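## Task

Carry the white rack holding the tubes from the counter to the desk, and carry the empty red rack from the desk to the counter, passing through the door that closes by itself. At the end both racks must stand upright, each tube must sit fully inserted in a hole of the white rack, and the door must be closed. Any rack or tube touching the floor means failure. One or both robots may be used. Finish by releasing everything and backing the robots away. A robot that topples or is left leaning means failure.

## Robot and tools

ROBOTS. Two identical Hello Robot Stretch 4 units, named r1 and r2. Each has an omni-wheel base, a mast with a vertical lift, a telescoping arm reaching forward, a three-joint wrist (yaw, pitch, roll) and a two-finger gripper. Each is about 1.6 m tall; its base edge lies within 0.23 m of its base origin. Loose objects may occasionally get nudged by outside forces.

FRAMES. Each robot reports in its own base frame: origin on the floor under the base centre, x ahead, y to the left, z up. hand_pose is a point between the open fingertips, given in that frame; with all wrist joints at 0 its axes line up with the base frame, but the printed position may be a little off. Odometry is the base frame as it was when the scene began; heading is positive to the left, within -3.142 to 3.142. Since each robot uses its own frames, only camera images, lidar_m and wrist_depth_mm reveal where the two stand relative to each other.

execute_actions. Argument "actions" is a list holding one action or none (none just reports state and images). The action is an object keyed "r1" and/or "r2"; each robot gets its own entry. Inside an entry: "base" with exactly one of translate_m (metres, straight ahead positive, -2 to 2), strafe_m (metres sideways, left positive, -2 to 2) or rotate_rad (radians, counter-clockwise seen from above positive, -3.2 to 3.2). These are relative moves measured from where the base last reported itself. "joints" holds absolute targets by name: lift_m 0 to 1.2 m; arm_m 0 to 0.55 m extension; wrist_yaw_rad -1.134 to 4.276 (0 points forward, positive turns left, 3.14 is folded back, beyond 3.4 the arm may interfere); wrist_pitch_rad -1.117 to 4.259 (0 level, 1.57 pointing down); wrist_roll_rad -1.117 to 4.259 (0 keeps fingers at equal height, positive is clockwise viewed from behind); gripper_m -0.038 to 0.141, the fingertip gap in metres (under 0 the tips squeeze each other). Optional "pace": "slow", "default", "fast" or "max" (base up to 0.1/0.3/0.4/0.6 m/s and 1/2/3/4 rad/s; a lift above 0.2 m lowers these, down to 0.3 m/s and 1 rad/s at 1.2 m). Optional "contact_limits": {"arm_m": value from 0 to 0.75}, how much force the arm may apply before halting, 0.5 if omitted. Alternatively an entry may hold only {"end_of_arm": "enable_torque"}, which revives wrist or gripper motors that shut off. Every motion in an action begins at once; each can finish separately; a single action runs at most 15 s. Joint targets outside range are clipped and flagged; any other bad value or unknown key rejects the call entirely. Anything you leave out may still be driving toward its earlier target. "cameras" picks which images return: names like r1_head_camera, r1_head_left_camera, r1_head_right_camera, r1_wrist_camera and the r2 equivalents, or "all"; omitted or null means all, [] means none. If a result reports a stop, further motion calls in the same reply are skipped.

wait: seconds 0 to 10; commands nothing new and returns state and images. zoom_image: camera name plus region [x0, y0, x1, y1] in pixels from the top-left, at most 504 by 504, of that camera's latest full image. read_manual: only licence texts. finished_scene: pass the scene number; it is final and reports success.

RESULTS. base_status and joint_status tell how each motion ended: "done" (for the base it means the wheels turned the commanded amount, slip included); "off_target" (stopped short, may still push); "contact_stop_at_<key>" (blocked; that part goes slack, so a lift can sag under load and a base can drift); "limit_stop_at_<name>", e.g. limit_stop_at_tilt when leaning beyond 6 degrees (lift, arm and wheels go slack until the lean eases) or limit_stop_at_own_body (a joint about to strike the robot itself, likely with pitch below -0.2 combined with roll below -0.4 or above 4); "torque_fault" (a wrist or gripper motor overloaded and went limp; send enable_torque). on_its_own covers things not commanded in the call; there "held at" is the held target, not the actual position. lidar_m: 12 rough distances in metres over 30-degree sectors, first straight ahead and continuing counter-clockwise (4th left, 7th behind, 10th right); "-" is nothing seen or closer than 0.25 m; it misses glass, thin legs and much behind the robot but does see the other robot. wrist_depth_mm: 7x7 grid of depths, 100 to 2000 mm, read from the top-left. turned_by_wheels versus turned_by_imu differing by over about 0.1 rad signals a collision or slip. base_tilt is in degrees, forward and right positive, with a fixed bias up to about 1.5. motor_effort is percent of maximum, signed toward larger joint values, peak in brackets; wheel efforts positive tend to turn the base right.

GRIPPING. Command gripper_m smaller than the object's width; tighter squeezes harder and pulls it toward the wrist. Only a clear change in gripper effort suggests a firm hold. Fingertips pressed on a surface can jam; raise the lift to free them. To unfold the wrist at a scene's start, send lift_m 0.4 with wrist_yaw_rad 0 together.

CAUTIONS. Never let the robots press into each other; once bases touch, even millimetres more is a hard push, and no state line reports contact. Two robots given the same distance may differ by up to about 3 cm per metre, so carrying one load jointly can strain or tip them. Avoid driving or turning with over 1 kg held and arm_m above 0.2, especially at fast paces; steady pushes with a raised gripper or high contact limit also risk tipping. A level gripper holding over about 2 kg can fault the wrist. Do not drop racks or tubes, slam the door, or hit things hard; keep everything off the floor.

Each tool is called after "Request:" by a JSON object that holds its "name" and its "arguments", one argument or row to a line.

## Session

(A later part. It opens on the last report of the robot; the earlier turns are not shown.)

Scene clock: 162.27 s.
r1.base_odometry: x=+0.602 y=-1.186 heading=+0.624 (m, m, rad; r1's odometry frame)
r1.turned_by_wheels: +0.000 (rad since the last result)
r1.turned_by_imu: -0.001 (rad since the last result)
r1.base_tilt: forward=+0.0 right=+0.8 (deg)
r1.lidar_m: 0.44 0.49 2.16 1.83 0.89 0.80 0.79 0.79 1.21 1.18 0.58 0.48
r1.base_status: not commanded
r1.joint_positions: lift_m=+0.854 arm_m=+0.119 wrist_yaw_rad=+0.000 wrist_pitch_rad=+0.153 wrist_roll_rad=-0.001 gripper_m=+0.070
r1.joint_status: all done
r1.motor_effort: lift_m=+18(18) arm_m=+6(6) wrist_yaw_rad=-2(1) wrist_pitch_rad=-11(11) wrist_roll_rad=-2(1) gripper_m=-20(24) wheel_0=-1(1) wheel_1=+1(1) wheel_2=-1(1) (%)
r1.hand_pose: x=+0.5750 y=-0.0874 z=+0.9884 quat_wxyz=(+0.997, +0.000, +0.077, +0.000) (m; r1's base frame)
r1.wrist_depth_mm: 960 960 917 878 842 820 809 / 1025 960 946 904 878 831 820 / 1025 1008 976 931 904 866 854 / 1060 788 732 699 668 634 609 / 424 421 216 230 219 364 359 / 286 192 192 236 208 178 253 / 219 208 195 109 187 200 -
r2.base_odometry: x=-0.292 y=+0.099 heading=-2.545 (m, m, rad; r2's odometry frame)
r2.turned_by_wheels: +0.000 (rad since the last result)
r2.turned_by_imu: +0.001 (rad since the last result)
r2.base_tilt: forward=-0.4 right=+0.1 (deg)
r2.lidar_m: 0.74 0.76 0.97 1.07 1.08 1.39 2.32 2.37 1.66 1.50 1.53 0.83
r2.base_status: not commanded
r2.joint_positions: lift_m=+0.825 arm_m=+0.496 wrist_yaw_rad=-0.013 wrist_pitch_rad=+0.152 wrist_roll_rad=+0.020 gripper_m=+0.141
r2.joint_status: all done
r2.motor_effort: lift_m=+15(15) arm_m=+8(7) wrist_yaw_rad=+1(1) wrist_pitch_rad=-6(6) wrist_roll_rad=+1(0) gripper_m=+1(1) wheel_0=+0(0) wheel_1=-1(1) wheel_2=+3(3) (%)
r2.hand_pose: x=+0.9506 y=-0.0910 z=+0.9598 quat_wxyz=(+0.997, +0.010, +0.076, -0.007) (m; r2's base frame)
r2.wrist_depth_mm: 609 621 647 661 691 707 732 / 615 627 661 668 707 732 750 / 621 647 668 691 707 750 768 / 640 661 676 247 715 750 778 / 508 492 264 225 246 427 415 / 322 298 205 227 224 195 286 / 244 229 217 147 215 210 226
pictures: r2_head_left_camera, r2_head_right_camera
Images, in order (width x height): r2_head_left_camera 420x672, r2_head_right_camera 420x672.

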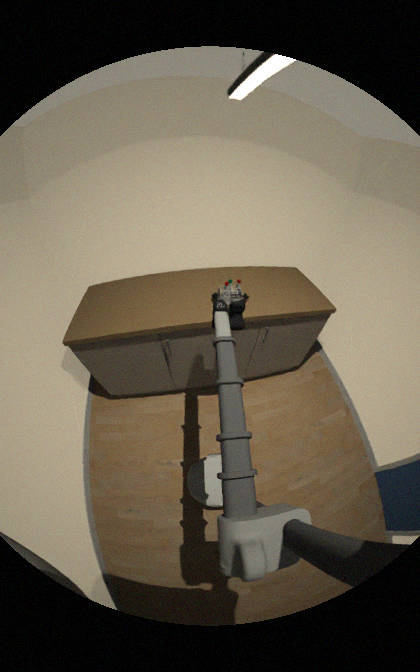

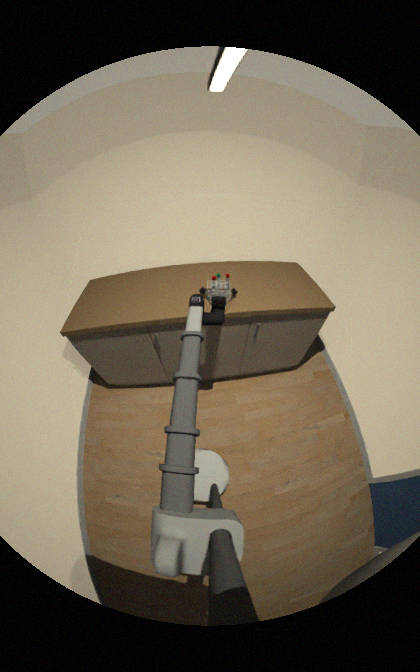

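Request:
{"name": "execute_actions", "arguments": {
  "actions": [
    {"r1": {"base": {"translate_m": -0.47}, "joints": {"lift_m": 0.89, "arm_m": 0.0}, "pace": "fast"}, "r2": {"joints": {"gripper_m": 0.065, "arm_m": 0.501}, "pace": "default"}}
  ],
  "cameras": ["r1_wrist_camera", "r2_wrist_camera", "r1_head_left_camera", "r1_head_right_camera"]
}}

Scene clock: 179.57 s.
r1.base_odometry: x=+0.221 y=-1.461 heading=+0.624 (m, m, rad; r1's odometry frame)
r1.turned_by_wheels: +0.000 (rad since the last result)
r1.turned_by_imu: +0.000 (rad since the last result)
r1.base_tilt: forward=+0.0 right=+0.6 (deg)
r1.lidar_m: 0.44 0.99 2.63 0.65 0.41 0.32 0.31 0.37 0.46 1.10 1.14 0.92
r1.base_status: done
r1.joint_positions: lift_m=+0.890 arm_m=+0.001 wrist_yaw_rad=+0.000 wrist_pitch_rad=+0.153 wrist_roll_rad=-0.001 gripper_m=+0.070
r1.joint_status: all done
r1.motor_effort: lift_m=+24(27) arm_m=-5(7) wrist_yaw_rad=-1(3) wrist_pitch_rad=-12(12) wrist_roll_rad=+0(1) gripper_m=-20(22) wheel_0=+0(7) wheel_1=+1(7) wheel_2=-2(11) (%)
r1.hand_pose: x=+0.4570 y=-0.0874 z=+1.0239 quat_wxyz=(+0.997, +0.000, +0.077, +0.000) (m; r1's base frame)
r1.wrist_depth_mm: 1618 1618 1499 1430 1430 1366 1308 / 1661 1618 1537 1499 1430 1366 1366 / 1708 1661 1576 1537 1464 1397 1366 / 1756 1025 960 904 866 809 778 / 1863 1756 216 231 219 1464 1464 / 1863 192 191 235 206 177 1464 / 1863 1863 194 109 187 1576 1576
r2.base_odometry: x=-0.292 y=+0.099 heading=-2.545 (m, m, rad; r2's odometry frame)
r2.turned_by_wheels: +0.000 (rad since the last result)
r2.turned_by_imu: +0.002 (rad since the last result)
r2.base_tilt: forward=-0.4 right=+0.1 (deg)
r2.lidar_m: 0.74 0.77 0.94 1.08 1.10 1.37 2.33 2.32 1.64 1.48 1.52 0.84
r2.base_status: not commanded
r2.joint_positions: lift_m=+0.825 arm_m=+0.500 wrist_yaw_rad=-0.013 wrist_pitch_rad=+0.153 wrist_roll_rad=+0.020 gripper_m=+0.065
r2.joint_status: all done
r2.motor_effort: lift_m=+15(15) arm_m=+8(8) wrist_yaw_rad=+1(1) wrist_pitch_rad=-8(8) wrist_roll_rad=+0(0) gripper_m=-19(16) wheel_0=+0(0) wheel_1=-1(1) wheel_2=+3(2) (%)
r2.hand_pose: x=+0.9545 y=-0.0910 z=+0.9595 quat_wxyz=(+0.997, +0.010, +0.076, -0.007) (m; r2's base frame)
r2.wrist_depth_mm: 603 621 640 654 683 707 732 / 615 627 647 668 699 723 750 / 627 640 661 691 715 732 759 / 634 654 676 229 715 741 778 / 504 488 245 205 229 424 413 / 322 298 200 211 225 176 282 / 243 211 179 176 194 200 205
pictures: r1_head_left_camera, r1_head_right_camera, r1_wrist_camera, r2_wrist_camera
Images, in order (width x height): r1_head_left_camera 420x672, r1_head_right_camera 420x672, r1_wrist_camera 616x392, r2_wrist_camera 616x392.

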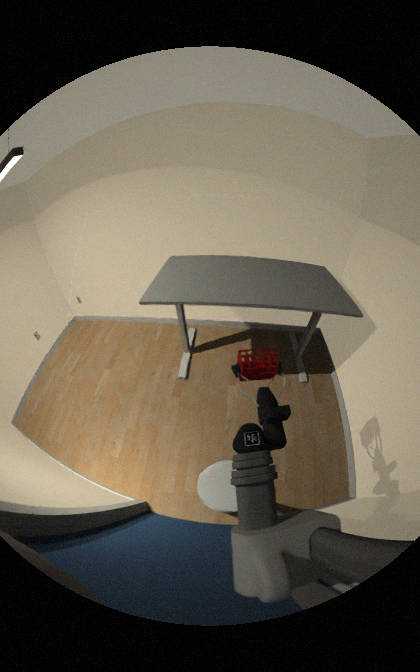

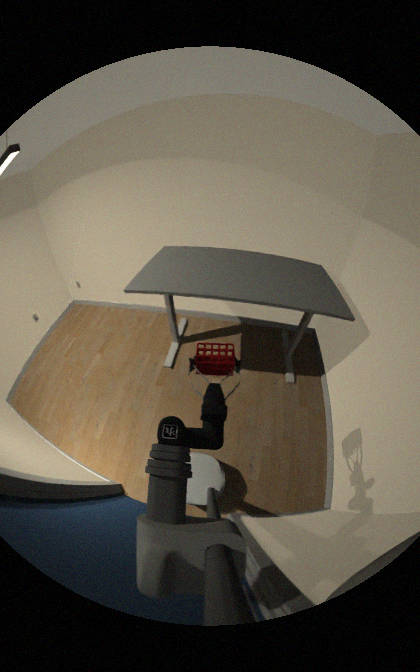

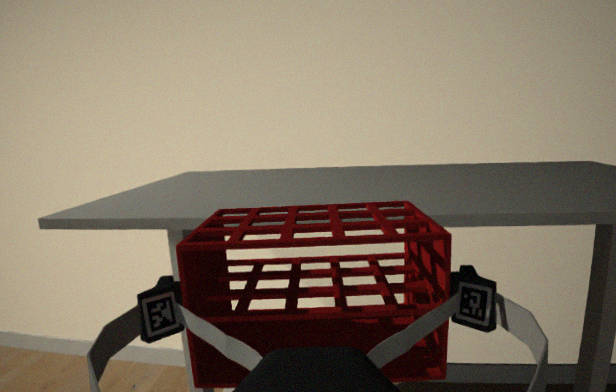

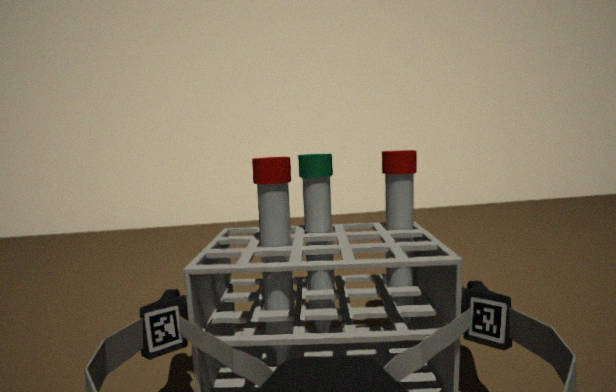

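Request:
{"name": "zoom_image", "arguments": {
  "camera": "r1_head_left_camera",
  "region": [200, 490, 400, 630]
}}

Request:
{"name": "zoom_image", "arguments": {
  "camera": "r1_head_right_camera",
  "region": [0, 450, 340, 630]
}}

Region (200, 490, 400, 630) of r1_head_left_camera's 420x672 image, scaled by 2.520, with more detail than that image has; it fills the top 353 rows of this view, and the rest is white.

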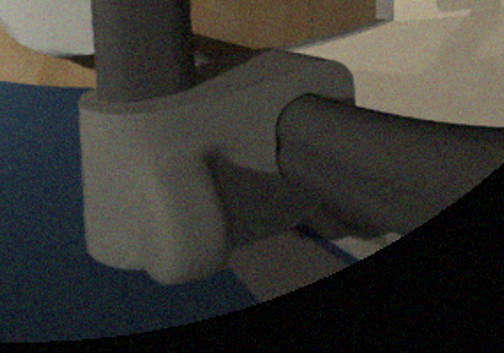

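Region (0, 450, 340, 630) of r1_head_right_camera's 420x672 image, scaled by 1.482, with more detail than that image has; it fills the top 267 rows of this view, and the rest is white.

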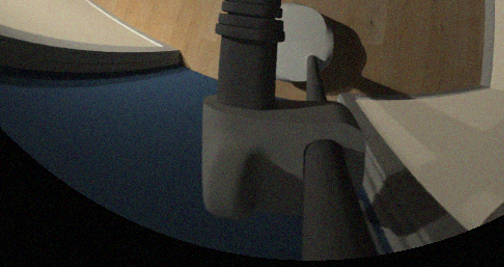

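Request:
{"name": "execute_actions", "arguments": {
  "actions": [
    {"r1": {"base": {"rotate_rad": -0.365}, "joints": {"lift_m": 0.3}, "pace": "fast"}, "r2": {"base": {"translate_m": -0.35}, "joints": {"lift_m": 0.87, "arm_m": 0.006}, "pace": "fast"}}
  ],
  "cameras": ["r2_wrist_camera", "r1_head_left_camera", "r1_head_right_camera", "r2_head_right_camera"]
}}

Scene clock: 288.40 s.
r1.base_odometry: x=+0.220 y=-1.461 heading=+0.259 (m, m, rad; r1's odometry frame)
r1.turned_by_wheels: -0.365 (rad since the last result)
r1.turned_by_imu: -0.368 (rad since the last result)
r1.base_tilt: forward=+0.0 right=+0.8 (deg)
r1.lidar_m: 0.46 0.92 1.09 2.62 0.61 0.36 0.31 0.34 0.39 0.60 1.11 1.04
r1.base_status: done
r1.joint_positions: lift_m=+0.300 arm_m=+0.001 wrist_yaw_rad=+0.000 wrist_pitch_rad=+0.153 wrist_roll_rad=-0.001 gripper_m=+0.070
r1.joint_status: all done
r1.motor_effort: lift_m=+19(22) arm_m=-5(5) wrist_yaw_rad=-1(0) wrist_pitch_rad=-11(13) wrist_roll_rad=-1(1) gripper_m=-22(21) wheel_0=+1(7) wheel_1=+1(5) wheel_2=-1(6) (%)
r1.hand_pose: x=+0.4570 y=-0.0875 z=+0.4343 quat_wxyz=(+0.997, +0.000, +0.077, +0.000) (m; r1's base frame)
r1.wrist_depth_mm: 1308 1366 1430 1464 1537 1430 1098 / 1308 1430 1499 1537 1618 1464 1138 / 1397 1430 1499 1618 1661 1537 1118 / 1430 1464 1537 1576 1618 1537 1160 / 1430 1499 216 230 219 1397 1182 / 1182 191 191 236 207 178 1042 / 891 866 194 109 187 820 788
r2.base_odometry: x=-0.002 y=+0.295 heading=-2.545 (m, m, rad; r2's odometry frame)
r2.turned_by_wheels: +0.000 (rad since the last result)
r2.turned_by_imu: +0.005 (rad since the last result)
r2.base_tilt: forward=-0.3 right=+0.2 (deg)
r2.lidar_m: 0.41 1.12 1.14 1.02 1.03 1.33 2.00 1.97 1.74 1.55 1.57 1.23
r2.base_status: done
r2.joint_positions: lift_m=+0.870 arm_m=+0.007 wrist_yaw_rad=-0.013 wrist_pitch_rad=+0.153 wrist_roll_rad=+0.020 gripper_m=+0.065
r2.joint_status: all done
r2.motor_effort: lift_m=+22(23) arm_m=-7(9) wrist_yaw_rad=+2(0) wrist_pitch_rad=-10(10) wrist_roll_rad=+0(0) gripper_m=-18(19) wheel_0=+0(6) wheel_1=+1(6) wheel_2=+0(10) (%)
r2.hand_pose: x=+0.4622 y=-0.0912 z=+1.0039 quat_wxyz=(+0.997, +0.010, +0.077, -0.007) (m; r2's base frame)
r2.wrist_depth_mm: 1308 1366 1397 1464 1499 1576 1576 / 1336 1397 1430 1499 1499 1576 1618 / 1366 1397 1464 1499 1537 1618 1708 / 1397 1397 1308 229 976 1098 1042 / 854 866 245 204 229 1025 1060 / 878 878 201 210 225 176 1098 / 891 904 179 176 195 1060 1118
pictures: r1_head_left_camera, r1_head_right_camera, r2_head_right_camera, r2_wrist_camera
Images, in order (width x height): r1_head_left_camera 420x672, r1_head_right_camera 420x672, r2_head_right_camera 420x672, r2_wrist_camera 616x392.

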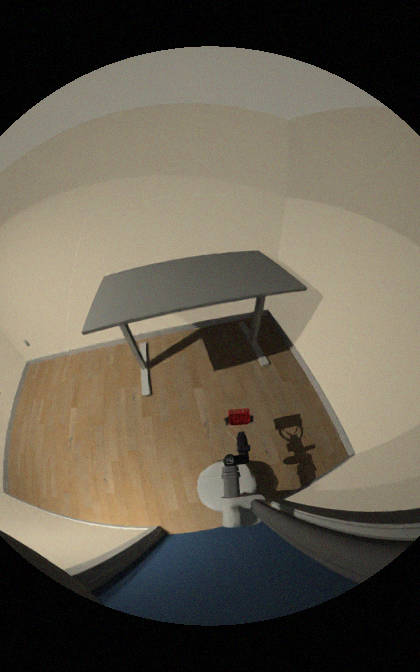

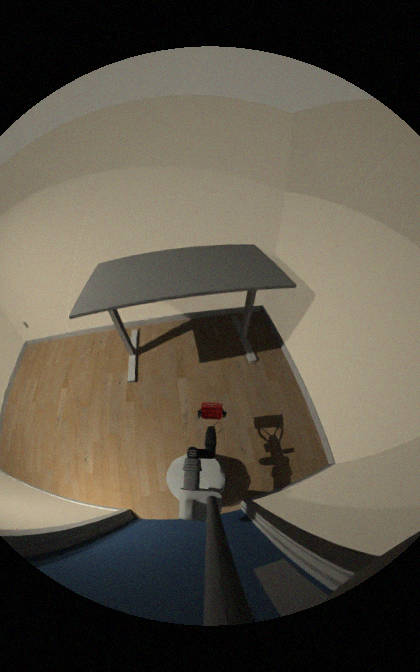

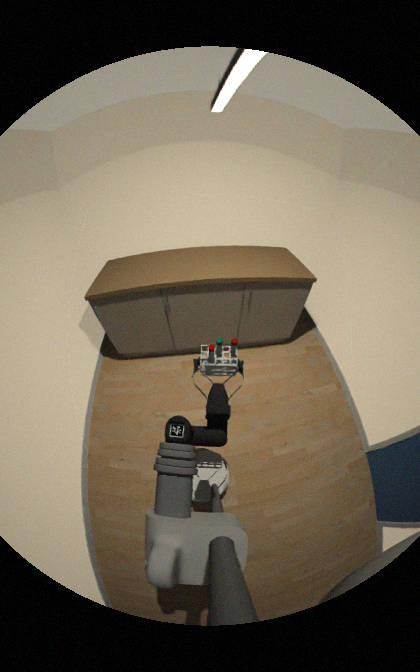

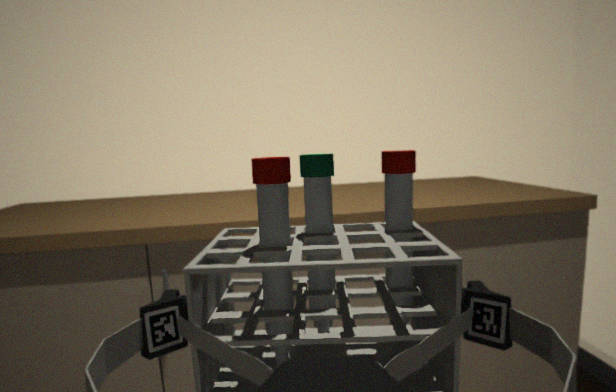

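Request:
{"name": "execute_actions", "arguments": {
  "actions": [
    {"r1": {"base": {"translate_m": -0.1}, "pace": "default"}, "r2": {"base": {"rotate_rad": 0.35}, "pace": "default"}}
  ],
  "cameras": []
}}

Scene clock: 295.73 s.
r1.base_odometry: x=+0.124 y=-1.486 heading=+0.259 (m, m, rad; r1's odometry frame)
r1.turned_by_wheels: +0.000 (rad since the last result)
r1.turned_by_imu: -0.002 (rad since the last result)
r1.base_tilt: forward=+0.0 right=+0.6 (deg)
r1.lidar_m: 0.45 1.01 2.20 2.59 0.43 0.26 0.25 0.25 0.29 0.34 1.14 1.15
r1.base_status: done
r1.joint_positions: lift_m=+0.300 arm_m=+0.001 wrist_yaw_rad=+0.000 wrist_pitch_rad=+0.153 wrist_roll_rad=-0.001 gripper_m=+0.070
r1.joint_status: not commanded
r1.motor_effort: lift_m=+19(19) arm_m=-5(5) wrist_yaw_rad=-1(1) wrist_pitch_rad=-12(11) wrist_roll_rad=-2(0) gripper_m=-23(23) wheel_0=-1(6) wheel_1=-1(6) wheel_2=-1(7) (%)
r1.hand_pose: x=+0.4570 y=-0.0875 z=+0.4343 quat_wxyz=(+0.997, +0.000, +0.077, +0.000) (m; r1's base frame)
r1.wrist_depth_mm: 1397 1464 1499 1537 1661 1464 1118 / 1464 1499 1576 1618 1708 1537 1138 / 1464 1537 1618 1708 1756 1576 1182 / 1537 1537 1661 1661 1808 1537 1182 / 1499 1618 216 230 219 1366 1205 / 1078 192 191 235 206 177 1025 / 891 854 194 109 187 809 788
r2.base_odometry: x=-0.002 y=+0.295 heading=-2.195 (m, m, rad; r2's odometry frame)
r2.turned_by_wheels: +0.350 (rad since the last result)
r2.turned_by_imu: +0.356 (rad since the last result)
r2.base_tilt: forward=-0.3 right=+0.2 (deg)
r2.lidar_m: 0.44 1.25 1.04 1.04 1.17 1.91 2.00 1.86 1.57 1.54 1.33 1.11
r2.base_status: done
r2.joint_positions: lift_m=+0.870 arm_m=+0.007 wrist_yaw_rad=-0.013 wrist_pitch_rad=+0.153 wrist_roll_rad=+0.020 gripper_m=+0.065
r2.joint_status: not commanded
r2.motor_effort: lift_m=+22(22) arm_m=-7(7) wrist_yaw_rad=+1(3) wrist_pitch_rad=-9(10) wrist_roll_rad=+0(1) gripper_m=-19(20) wheel_0=-1(4) wheel_1=-1(6) wheel_2=+0(6) (%)
r2.hand_pose: x=+0.4622 y=-0.0911 z=+1.0039 quat_wxyz=(+0.997, +0.010, +0.077, -0.007) (m; r2's base frame)
r2.wrist_depth_mm: 1229 1576 1499 1430 1336 1336 1255 / 1229 1576 1576 1464 1366 1308 1308 / 1229 1618 1537 1499 1430 1366 1308 / 1229 1499 1281 229 976 1078 1042 / 1205 1042 245 204 229 842 809 / 1229 1060 200 211 225 176 831 / 1205 1060 179 176 195 866 831
pictures: none
No camera images: the call's "cameras" was empty. Leave "cameras" out to get every camera's image.

Request:
{"name": "execute_actions", "arguments": {
  "actions": [
    {"r1": {"base": {"translate_m": -1.03}, "pace": "default"}, "r2": {"base": {"translate_m": -1.45}, "pace": "fast"}}
  ],
  "cameras": ["r1_head_left_camera", "r1_head_right_camera", "r2_head_right_camera", "r2_head_camera"]
}}

Scene clock: 304.70 s.
r1.base_odometry: x=-0.872 y=-1.750 heading=+0.258 (m, m, rad; r1's odometry frame)
r1.turned_by_wheels: +0.000 (rad since the last result)
r1.turned_by_imu: -0.018 (rad since the last result)
r1.base_tilt: forward=+0.1 right=+0.4 (deg)
r1.lidar_m: 0.44 0.47 0.25 0.25 - 0.25 1.90 0.59 0.60 0.86 1.31 0.86
r1.base_status: done
r1.joint_positions: lift_m=+0.300 arm_m=+0.001 wrist_yaw_rad=+0.000 wrist_pitch_rad=+0.154 wrist_roll_rad=-0.001 gripper_m=+0.070
r1.joint_status: not commanded
r1.motor_effort: lift_m=+20(20) arm_m=-4(5) wrist_yaw_rad=-2(5) wrist_pitch_rad=-10(14) wrist_roll_rad=-1(0) gripper_m=-22(19) wheel_0=-6(32) wheel_1=+0(26) wheel_2=+0(32) (%)
r1.hand_pose: x=+0.4567 y=-0.0874 z=+0.4342 quat_wxyz=(+0.997, +0.000, +0.077, +0.000) (m; r1's base frame)
r1.wrist_depth_mm: - - - - - 559 554 / - - - - - 569 574 / - - - - - 580 591 / - - - - - 597 609 / 1756 1708 216 230 219 603 627 / 1182 192 192 236 207 177 647 / 891 854 194 109 187 634 668
r2.base_odometry: x=+0.845 y=+1.472 heading=-2.195 (m, m, rad; r2's odometry frame)
r2.turned_by_wheels: +0.000 (rad since the last result)
r2.turned_by_imu: +0.010 (rad since the last result)
r2.base_tilt: forward=-0.3 right=+0.2 (deg)
r2.lidar_m: 0.41 1.61 1.32 1.30 0.66 0.54 0.55 0.64 1.08 1.26 0.75 0.75
r2.base_status: done
r2.joint_positions: lift_m=+0.870 arm_m=+0.007 wrist_yaw_rad=-0.013 wrist_pitch_rad=+0.153 wrist_roll_rad=+0.020 gripper_m=+0.065
r2.joint_status: not commanded
r2.motor_effort: lift_m=+22(22) arm_m=-7(7) wrist_yaw_rad=+2(2) wrist_pitch_rad=-9(9) wrist_roll_rad=+2(0) gripper_m=-19(20) wheel_0=+2(5) wheel_1=+1(6) wheel_2=-2(11) (%)
r2.hand_pose: x=+0.4622 y=-0.0911 z=+1.0039 quat_wxyz=(+0.997, +0.010, +0.076, -0.007) (m; r2's base frame)
r2.wrist_depth_mm: 1576 - - - - - - / 1537 - - - - - - / 1537 - - - - - - / 1537 - - 229 - - - / 1499 - 246 204 228 - - / 1537 1808 201 211 227 177 - / 1499 1708 179 176 194 1618 1661
pictures: r1_head_left_camera, r1_head_right_camera, r2_head_camera, r2_head_right_camera
Images, in order (width x height): r1_head_left_camera 420x672, r1_head_right_camera 420x672, r2_head_camera 420x560, r2_head_right_camera 420x672.

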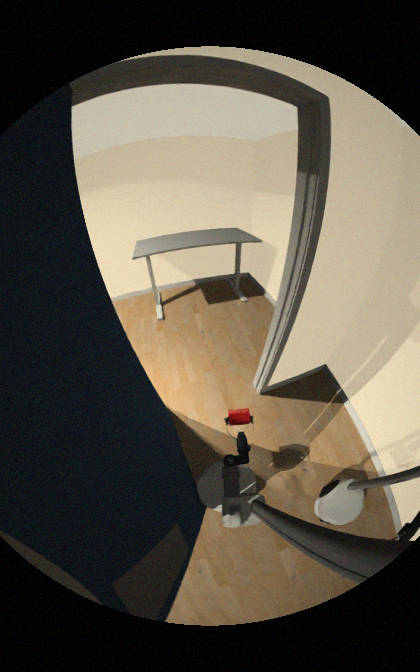

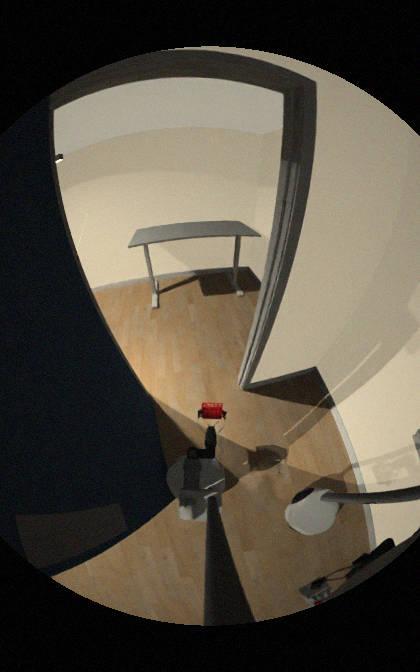

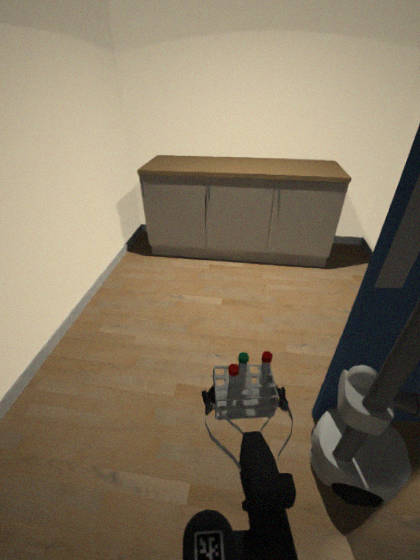

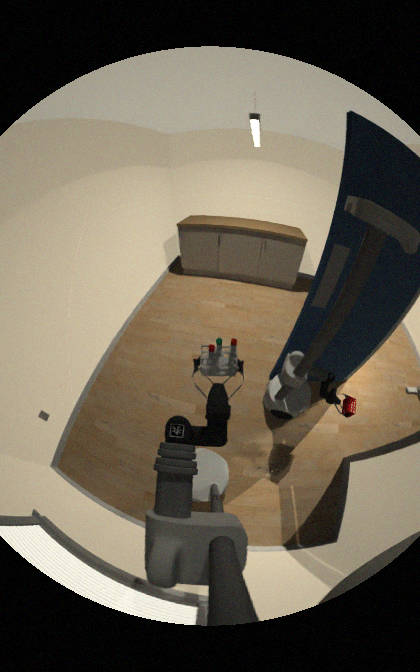

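Request:
{"name": "execute_actions", "arguments": {
  "actions": [
    {"r1": {"base": {"rotate_rad": -3.15}, "joints": {"wrist_yaw_rad": 0.8}, "pace": "default"}, "r2": {"base": {"rotate_rad": -1.32}, "pace": "slow"}}
  ],
  "cameras": ["r1_head_left_camera", "r1_head_right_camera", "r2_head_right_camera", "r2_head_left_camera", "r2_head_camera"]
}}

Scene clock: 367.77 s.
r1.base_odometry: x=-0.871 y=-1.750 heading=-2.891 (m, m, rad; r1's odometry frame)
r1.turned_by_wheels: -3.150 (rad since the last result)
r1.turned_by_imu: -3.142 (rad since the last result)
r1.base_tilt: forward=+0.1 right=+0.6 (deg)
r1.lidar_m: 0.43 0.44 0.76 0.57 1.37 0.86 2.58 0.51 0.25 0.25 0.25 0.25
r1.base_status: done
r1.joint_positions: lift_m=+0.300 arm_m=+0.001 wrist_yaw_rad=+0.800 wrist_pitch_rad=+0.153 wrist_roll_rad=-0.001 gripper_m=+0.070
r1.joint_status: all done
r1.motor_effort: lift_m=+22(22) arm_m=-4(4) wrist_yaw_rad=-1(2) wrist_pitch_rad=-12(13) wrist_roll_rad=-1(1) gripper_m=-20(23) wheel_0=+5(10) wheel_1=-3(14) wheel_2=+1(22) (%)
r1.hand_pose: x=+0.4329 y=+0.1436 z=+0.4341 quat_wxyz=(+0.918, -0.030, +0.070, +0.388) (m; r1's base frame)
r1.wrist_depth_mm: 1308 1537 1921 1863 1576 1430 1308 / 1336 1576 1983 1863 1661 1499 1308 / 1308 1576 1983 1983 1708 1499 1366 / 1336 1618 1983 1921 1708 1576 1464 / 878 1618 216 229 218 1464 1397 / 691 191 191 235 207 178 1025 / 627 741 194 109 187 820 798
r2.base_odometry: x=+0.845 y=+1.472 heading=+2.768 (m, m, rad; r2's odometry frame)
r2.turned_by_wheels: -1.320 (rad since the last result)
r2.turned_by_imu: -1.332 (rad since the last result)
r2.base_tilt: forward=-0.3 right=+0.2 (deg)
r2.lidar_m: 0.43 0.76 0.70 2.03 1.41 1.30 0.84 0.58 0.54 0.54 0.76 1.26
r2.base_status: done
r2.joint_positions: lift_m=+0.870 arm_m=+0.007 wrist_yaw_rad=-0.013 wrist_pitch_rad=+0.153 wrist_roll_rad=+0.020 gripper_m=+0.065
r2.joint_status: not commanded
r2.motor_effort: lift_m=+22(22) arm_m=-8(7) wrist_yaw_rad=+1(1) wrist_pitch_rad=-9(9) wrist_roll_rad=+1(1) gripper_m=-17(18) wheel_0=+1(7) wheel_1=+1(6) wheel_2=+3(7) (%)
r2.hand_pose: x=+0.4622 y=-0.0911 z=+1.0039 quat_wxyz=(+0.997, +0.010, +0.076, -0.007) (m; r2's base frame)
r2.wrist_depth_mm: 820 1160 - - - 878 820 / 741 1160 - - - 904 820 / 741 1138 - - - 931 842 / 768 1138 - 228 991 946 866 / 820 1160 245 203 229 946 878 / 809 1060 200 211 227 176 891 / 798 750 179 176 194 960 891
pictures: r1_head_left_camera, r1_head_right_camera, r2_head_camera, r2_head_left_camera, r2_head_right_camera
Images, in order (width x height): r1_head_left_camera 420x672, r1_head_right_camera 420x672, r2_head_camera 420x560, r2_head_left_camera 420x672, r2_head_right_camera 420x672.

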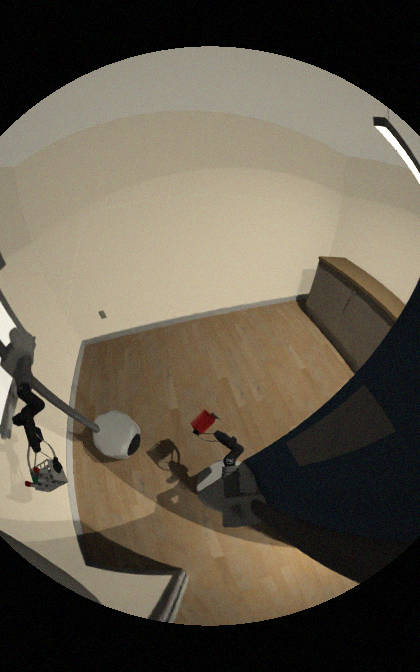

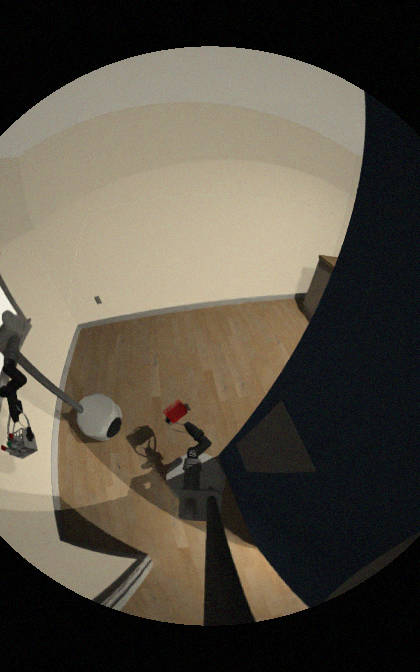

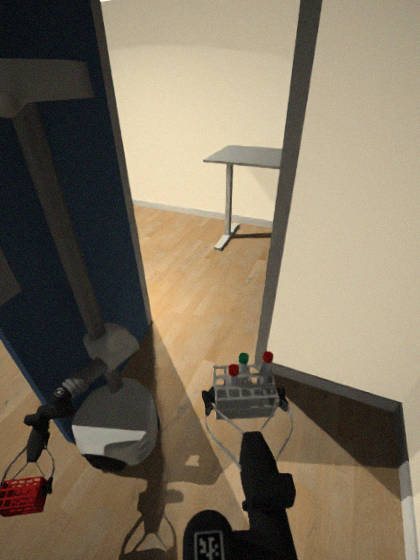

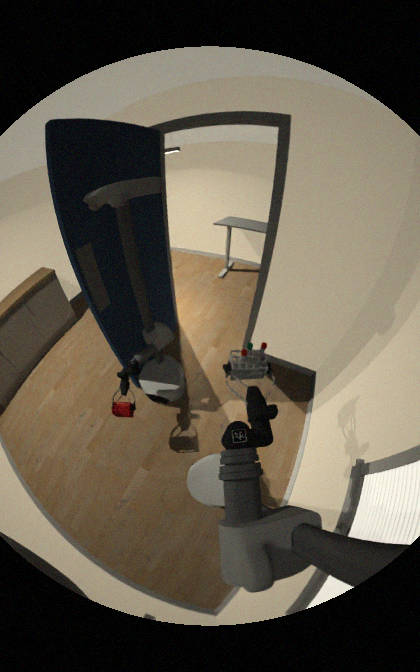

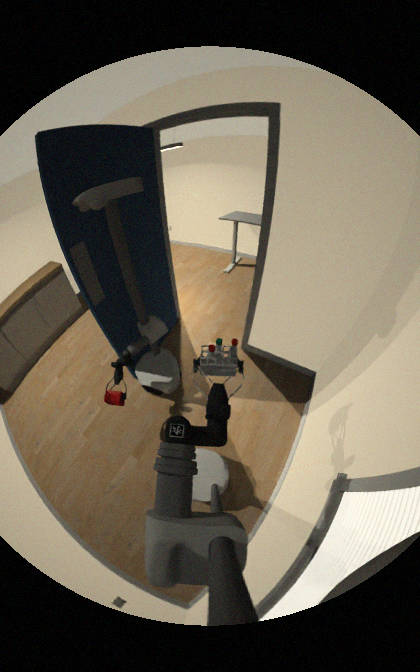

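Request:
{"name": "zoom_image", "arguments": {
  "camera": "r1_head_right_camera",
  "region": [130, 380, 290, 540]
}}

Request:
{"name": "zoom_image", "arguments": {
  "camera": "r2_head_camera",
  "region": [0, 300, 300, 540]
}}

Region (130, 380, 290, 540) of r1_head_right_camera's 420x672 image, scaled by 3.150, with more detail than that image has.

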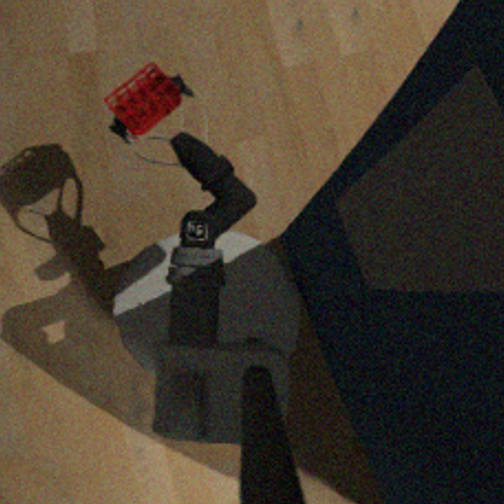

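Region (0, 300, 300, 540) of r2_head_camera's 420x560 image, scaled by 1.680, with more detail than that image has; it fills the top 403 rows of this view, and the rest is white.

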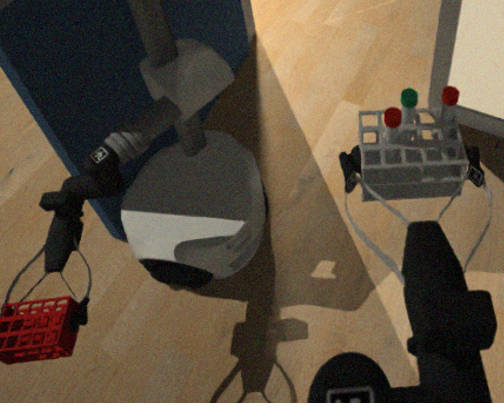

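Request:
{"name": "execute_actions", "arguments": {
  "actions": [
    {"r1": {"base": {"translate_m": 0.2}, "pace": "default"}, "r2": {"base": {"translate_m": 0.55}, "pace": "fast"}}
  ],
  "cameras": ["r1_head_left_camera", "r1_head_right_camera", "r2_head_right_camera", "r2_head_left_camera", "r2_head_camera"]
}}

Scene clock: 390.27 s.
r1.base_odometry: x=-1.065 y=-1.799 heading=-2.891 (m, m, rad; r1's odometry frame)
r1.turned_by_wheels: +0.000 (rad since the last result)
r1.turned_by_imu: -0.005 (rad since the last result)
r1.base_tilt: forward=+0.0 right=+0.6 (deg)
r1.lidar_m: 0.43 0.43 1.58 0.39 0.37 0.60 3.05 0.41 0.25 0.25 1.70 1.97
r1.base_status: done
r1.joint_positions: lift_m=+0.300 arm_m=+0.001 wrist_yaw_rad=+0.800 wrist_pitch_rad=+0.153 wrist_roll_rad=-0.001 gripper_m=+0.070
r1.joint_status: not commanded
r1.motor_effort: lift_m=+21(22) arm_m=-4(4) wrist_yaw_rad=-1(1) wrist_pitch_rad=-13(12) wrist_roll_rad=-1(0) gripper_m=-21(19) wheel_0=+4(11) wheel_1=+0(2) wheel_2=-2(4) (%)
r1.hand_pose: x=+0.4329 y=+0.1436 z=+0.4341 quat_wxyz=(+0.918, -0.030, +0.070, +0.388) (m; r1's base frame)
r1.wrist_depth_mm: 1308 1576 1863 1618 1430 1281 1138 / 1366 1661 1921 1708 1499 1308 1182 / 1366 1618 1983 1756 1499 1308 1229 / 1397 1661 1983 1708 1537 1336 1255 / 1366 1537 216 230 218 1336 1255 / 1182 191 191 236 207 178 1025 / 891 842 194 110 188 820 798
r2.base_odometry: x=+0.333 y=+1.672 heading=+2.768 (m, m, rad; r2's odometry frame)
r2.turned_by_wheels: +0.000 (rad since the last result)
r2.turned_by_imu: +0.000 (rad since the last result)
r2.base_tilt: forward=-0.3 right=+0.1 (deg)
r2.lidar_m: 0.44 0.81 0.37 0.38 0.69 1.80 1.21 0.83 0.79 0.84 0.85 0.76
r2.base_status: done
r2.joint_positions: lift_m=+0.870 arm_m=+0.007 wrist_yaw_rad=-0.013 wrist_pitch_rad=+0.153 wrist_roll_rad=+0.020 gripper_m=+0.065
r2.joint_status: not commanded
r2.motor_effort: lift_m=+22(22) arm_m=-7(7) wrist_yaw_rad=+2(3) wrist_pitch_rad=-9(9) wrist_roll_rad=+0(0) gripper_m=-18(19) wheel_0=+0(7) wheel_1=-1(5) wheel_2=+1(11) (%)
r2.hand_pose: x=+0.4622 y=-0.0911 z=+1.0039 quat_wxyz=(+0.997, +0.010, +0.076, -0.007) (m; r2's base frame)
r2.wrist_depth_mm: 723 - - - - - 421 / 732 - - - - - 427 / 732 - - - - - 436 / 723 976 - 229 - - 445 / 732 960 245 206 229 - 452 / 741 842 200 211 226 176 462 / 732 820 179 176 194 549 466
pictures: r1_head_left_camera, r1_head_right_camera, r2_head_camera, r2_head_left_camera, r2_head_right_camera
Images, in order (width x height): r1_head_left_camera 420x672, r1_head_right_camera 420x672, r2_head_camera 420x560, r2_head_left_camera 420x672, r2_head_right_camera 420x672.

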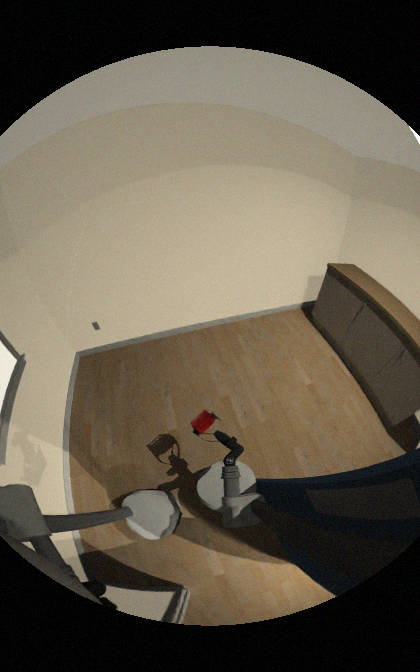

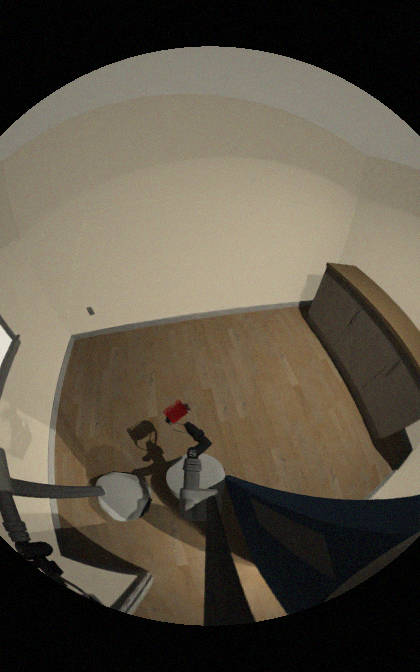

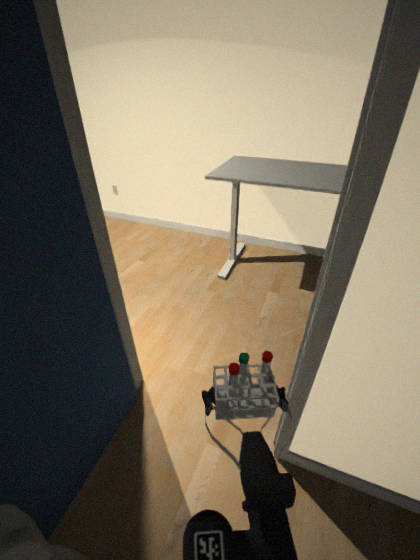

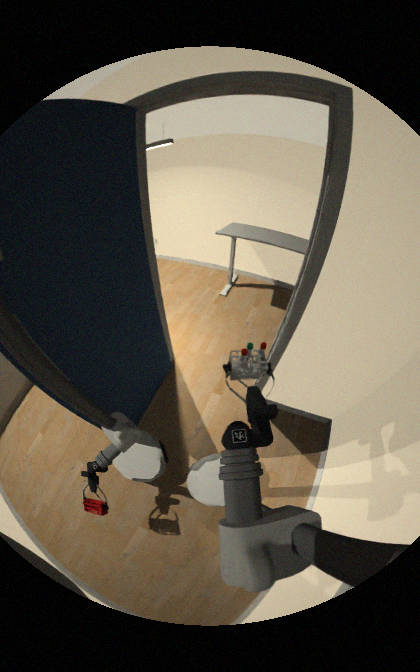

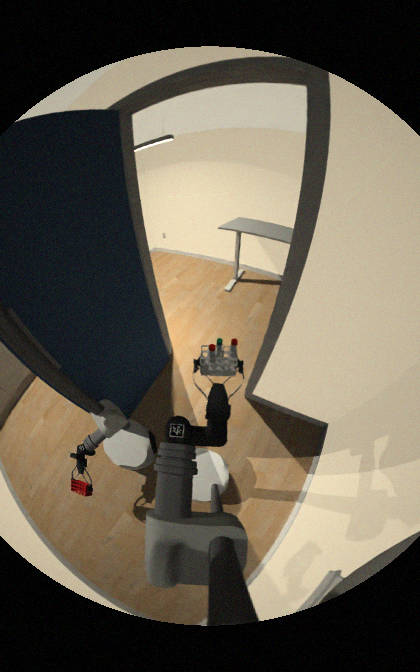

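Request:
{"name": "execute_actions", "arguments": {
  "actions": [
    {"r1": {"base": {"translate_m": 0.3}, "joints": {"wrist_yaw_rad": 0.0, "lift_m": 0.5}, "pace": "slow"}, "r2": {"base": {"translate_m": 1.27}, "joints": {"lift_m": 0.93}, "pace": "fast"}}
  ],
  "cameras": ["r1_head_right_camera", "r2_head_right_camera", "r2_head_left_camera", "r2_head_camera"]
}}

Scene clock: 427.17 s.
r1.base_odometry: x=-1.356 y=-1.874 heading=-2.891 (m, m, rad; r1's odometry frame)
r1.turned_by_wheels: +0.000 (rad since the last result)
r1.turned_by_imu: -0.007 (rad since the last result)
r1.base_tilt: forward=-0.1 right=+0.7 (deg)
r1.lidar_m: 0.44 1.40 1.67 1.44 1.44 0.58 0.52 0.92 1.40 1.64 1.64 1.62
r1.base_status: done
r1.joint_positions: lift_m=+0.500 arm_m=+0.001 wrist_yaw_rad=+0.000 wrist_pitch_rad=+0.154 wrist_roll_rad=-0.001 gripper_m=+0.070
r1.joint_status: all done
r1.motor_effort: lift_m=+25(25) arm_m=-4(4) wrist_yaw_rad=-1(8) wrist_pitch_rad=-11(12) wrist_roll_rad=+0(1) gripper_m=-21(20) wheel_0=+1(6) wheel_1=+2(4) wheel_2=-1(9) (%)
r1.hand_pose: x=+0.4566 y=-0.0874 z=+0.6338 quat_wxyz=(+0.997, +0.000, +0.077, +0.000) (m; r1's base frame)
r1.wrist_depth_mm: 1025 1078 1160 1205 1281 1366 1464 / 1042 1078 1160 1229 1308 1397 1464 / 1078 1118 1182 1281 1336 1430 1537 / 1098 1138 1229 1255 1366 1464 1576 / 1138 1205 216 230 219 1499 1576 / 1160 192 192 235 207 177 1397 / 1138 1160 194 109 187 1118 1098
r2.base_odometry: x=-0.850 y=+2.135 heading=+2.768 (m, m, rad; r2's odometry frame)
r2.turned_by_wheels: +0.000 (rad since the last result)
r2.turned_by_imu: -0.002 (rad since the last result)
r2.base_tilt: forward=-0.2 right=+0.2 (deg)
r2.lidar_m: 0.45 2.38 1.20 0.37 0.38 0.49 0.94 0.57 0.63 1.43 1.04 0.50
r2.base_status: done
r2.joint_positions: lift_m=+0.930 arm_m=+0.007 wrist_yaw_rad=-0.013 wrist_pitch_rad=+0.153 wrist_roll_rad=+0.020 gripper_m=+0.065
r2.joint_status: all done
r2.motor_effort: lift_m=+22(25) arm_m=-7(8) wrist_yaw_rad=+1(1) wrist_pitch_rad=-9(10) wrist_roll_rad=+1(0) gripper_m=-21(17) wheel_0=-1(6) wheel_1=+0(5) wheel_2=+1(12) (%)
r2.hand_pose: x=+0.4622 y=-0.0911 z=+1.0639 quat_wxyz=(+0.997, +0.010, +0.076, -0.007) (m; r2's base frame)
r2.wrist_depth_mm: - - 1808 1576 1464 1336 1229 / - - 1863 1661 1464 1366 1229 / - - 1863 1661 1499 1366 1281 / - - 1983 229 1060 1205 1138 / - - 245 204 229 707 683 / - - 200 211 226 176 1336 / - 1808 179 176 194 1464 1336
pictures: r1_head_right_camera, r2_head_camera, r2_head_left_camera, r2_head_right_camera
Images, in order (width x height): r1_head_right_camera 420x672, r2_head_camera 420x560, r2_head_left_camera 420x672, r2_head_right_camera 420x672.

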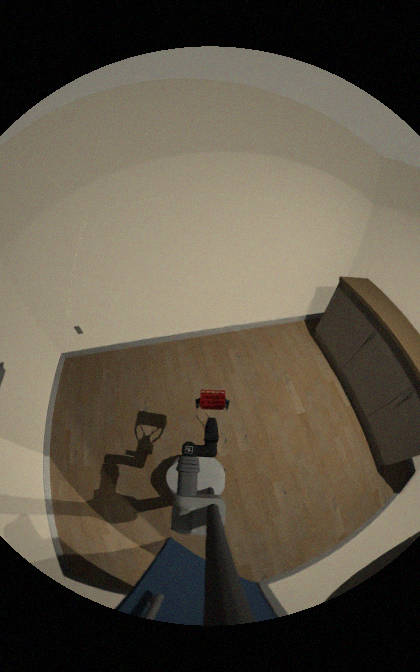

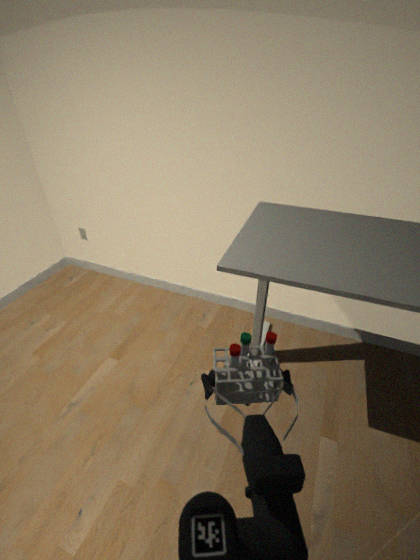

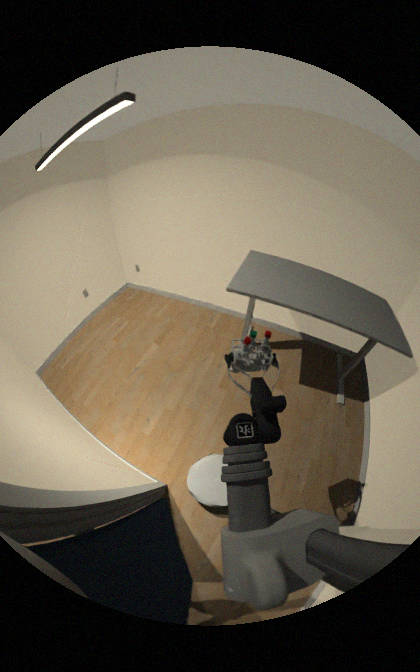

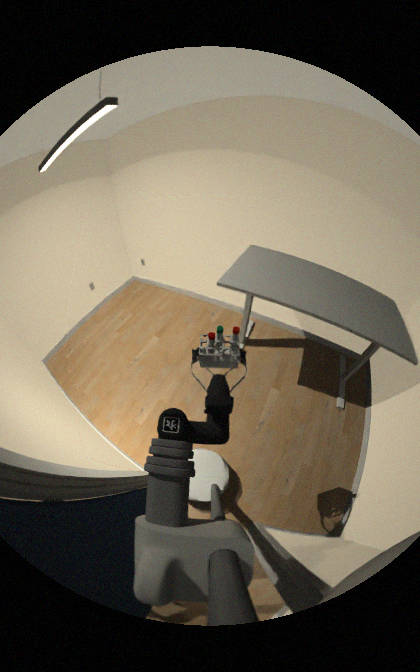

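Request:
{"name": "execute_actions", "arguments": {
  "actions": [
    {"r1": {"base": {"rotate_rad": -1.33}, "joints": {"lift_m": 0.8}, "pace": "fast"}, "r2": {"base": {"rotate_rad": -0.47}, "joints": {"arm_m": 0.2}, "pace": "default"}}
  ],
  "cameras": ["r1_head_right_camera", "r1_head_camera", "r2_head_left_camera", "r2_head_camera", "r2_wrist_camera"]
}}

Scene clock: 435.53 s.
r1.base_odometry: x=-1.356 y=-1.874 heading=+2.062 (m, m, rad; r1's odometry frame)
r1.turned_by_wheels: -1.330 (rad since the last result)
r1.turned_by_imu: -1.331 (rad since the last result)
r1.base_tilt: forward=+0.0 right=+0.5 (deg)
r1.lidar_m: 0.43 1.68 1.48 1.40 1.45 1.53 1.47 1.55 1.21 1.17 1.23 1.67
r1.base_status: done
r1.joint_positions: lift_m=+0.800 arm_m=+0.001 wrist_yaw_rad=+0.000 wrist_pitch_rad=+0.153 wrist_roll_rad=-0.001 gripper_m=+0.070
r1.joint_status: all done
r1.motor_effort: lift_m=+24(26) arm_m=-4(4) wrist_yaw_rad=-1(0) wrist_pitch_rad=-12(12) wrist_roll_rad=-1(1) gripper_m=-22(18) wheel_0=+0(7) wheel_1=-2(12) wheel_2=-1(13) (%)
r1.hand_pose: x=+0.4566 y=-0.0875 z=+0.9339 quat_wxyz=(+0.997, +0.000, +0.077, +0.000) (m; r1's base frame)
r1.wrist_depth_mm: 1921 1921 1983 1921 1921 1921 1537 / 1983 - 1983 1983 1921 - 1576 / 1983 - 1983 - - - 1618 / 1464 1464 1430 1464 1499 - 1661 / 1499 1499 216 229 218 - 1618 / 1576 192 191 235 207 177 1618 / 1661 1618 194 109 187 1618 1464
r2.base_odometry: x=-0.850 y=+2.135 heading=+2.298 (m, m, rad; r2's odometry frame)
r2.turned_by_wheels: -0.470 (rad since the last result)
r2.turned_by_imu: -0.473 (rad since the last result)
r2.base_tilt: forward=-0.3 right=+0.2 (deg)
r2.lidar_m: 0.62 0.99 2.46 0.90 0.36 0.28 0.26 0.28 0.42 0.85 1.41 1.00
r2.base_status: done
r2.joint_positions: lift_m=+0.930 arm_m=+0.199 wrist_yaw_rad=-0.013 wrist_pitch_rad=+0.153 wrist_roll_rad=+0.020 gripper_m=+0.065
r2.joint_status: all done
r2.motor_effort: lift_m=+22(22) arm_m=+8(7) wrist_yaw_rad=+1(2) wrist_pitch_rad=-9(9) wrist_roll_rad=+1(1) gripper_m=-19(18) wheel_0=+1(5) wheel_1=-1(4) wheel_2=+1(6) (%)
r2.hand_pose: x=+0.6535 y=-0.0911 z=+1.0639 quat_wxyz=(+0.997, +0.010, +0.076, -0.007) (m; r2's base frame)
r2.wrist_depth_mm: 1281 1281 1308 1281 1281 1308 1281 / 1308 1308 1336 1336 1308 1308 1336 / 1336 1308 1308 1336 1336 1366 1366 / 1397 1366 1366 229 1042 1205 1118 / 1366 723 245 206 229 634 640 / 1430 559 200 211 226 176 1464 / 1464 917 179 176 194 1464 1499
pictures: r1_head_camera, r1_head_right_camera, r2_head_camera, r2_head_left_camera, r2_wrist_camera
Images, in order (width x height): r1_head_camera 420x560, r1_head_right_camera 420x672, r2_head_camera 420x560, r2_head_left_camera 420x672, r2_wrist_camera 616x392.

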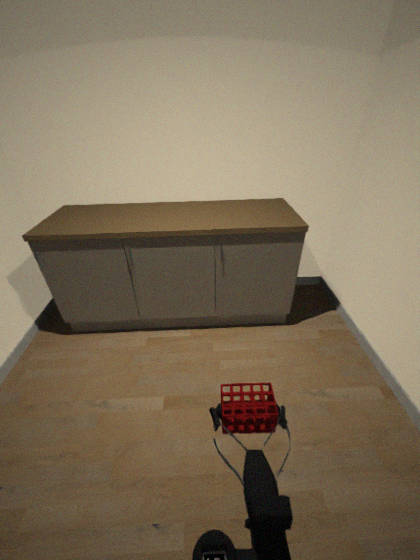

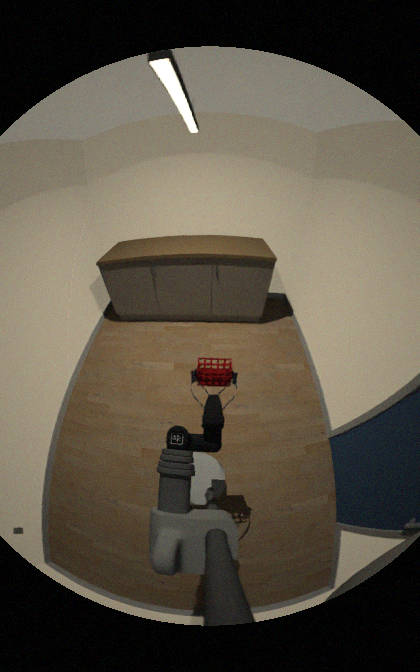

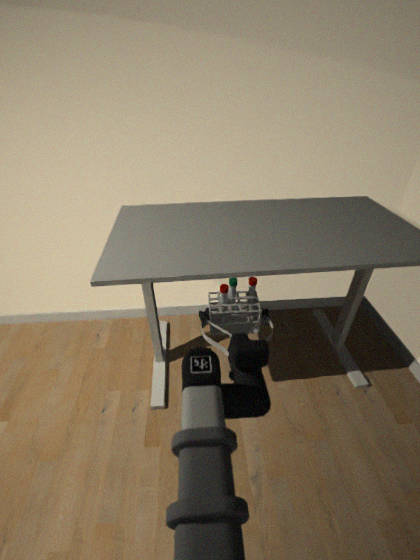

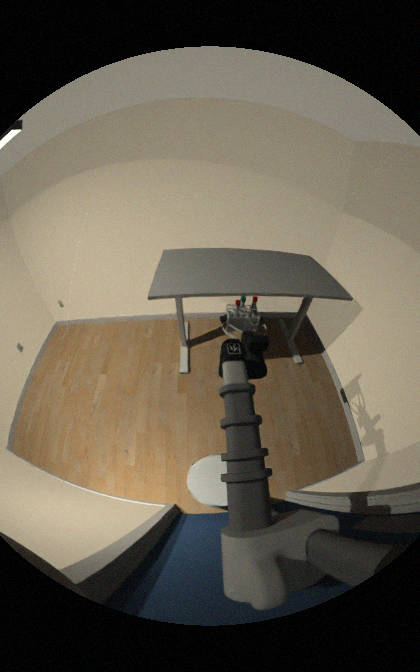

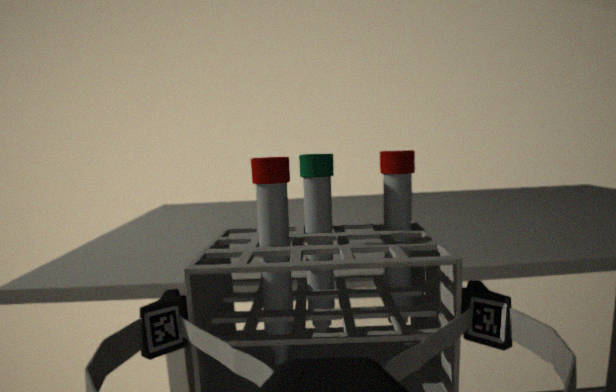

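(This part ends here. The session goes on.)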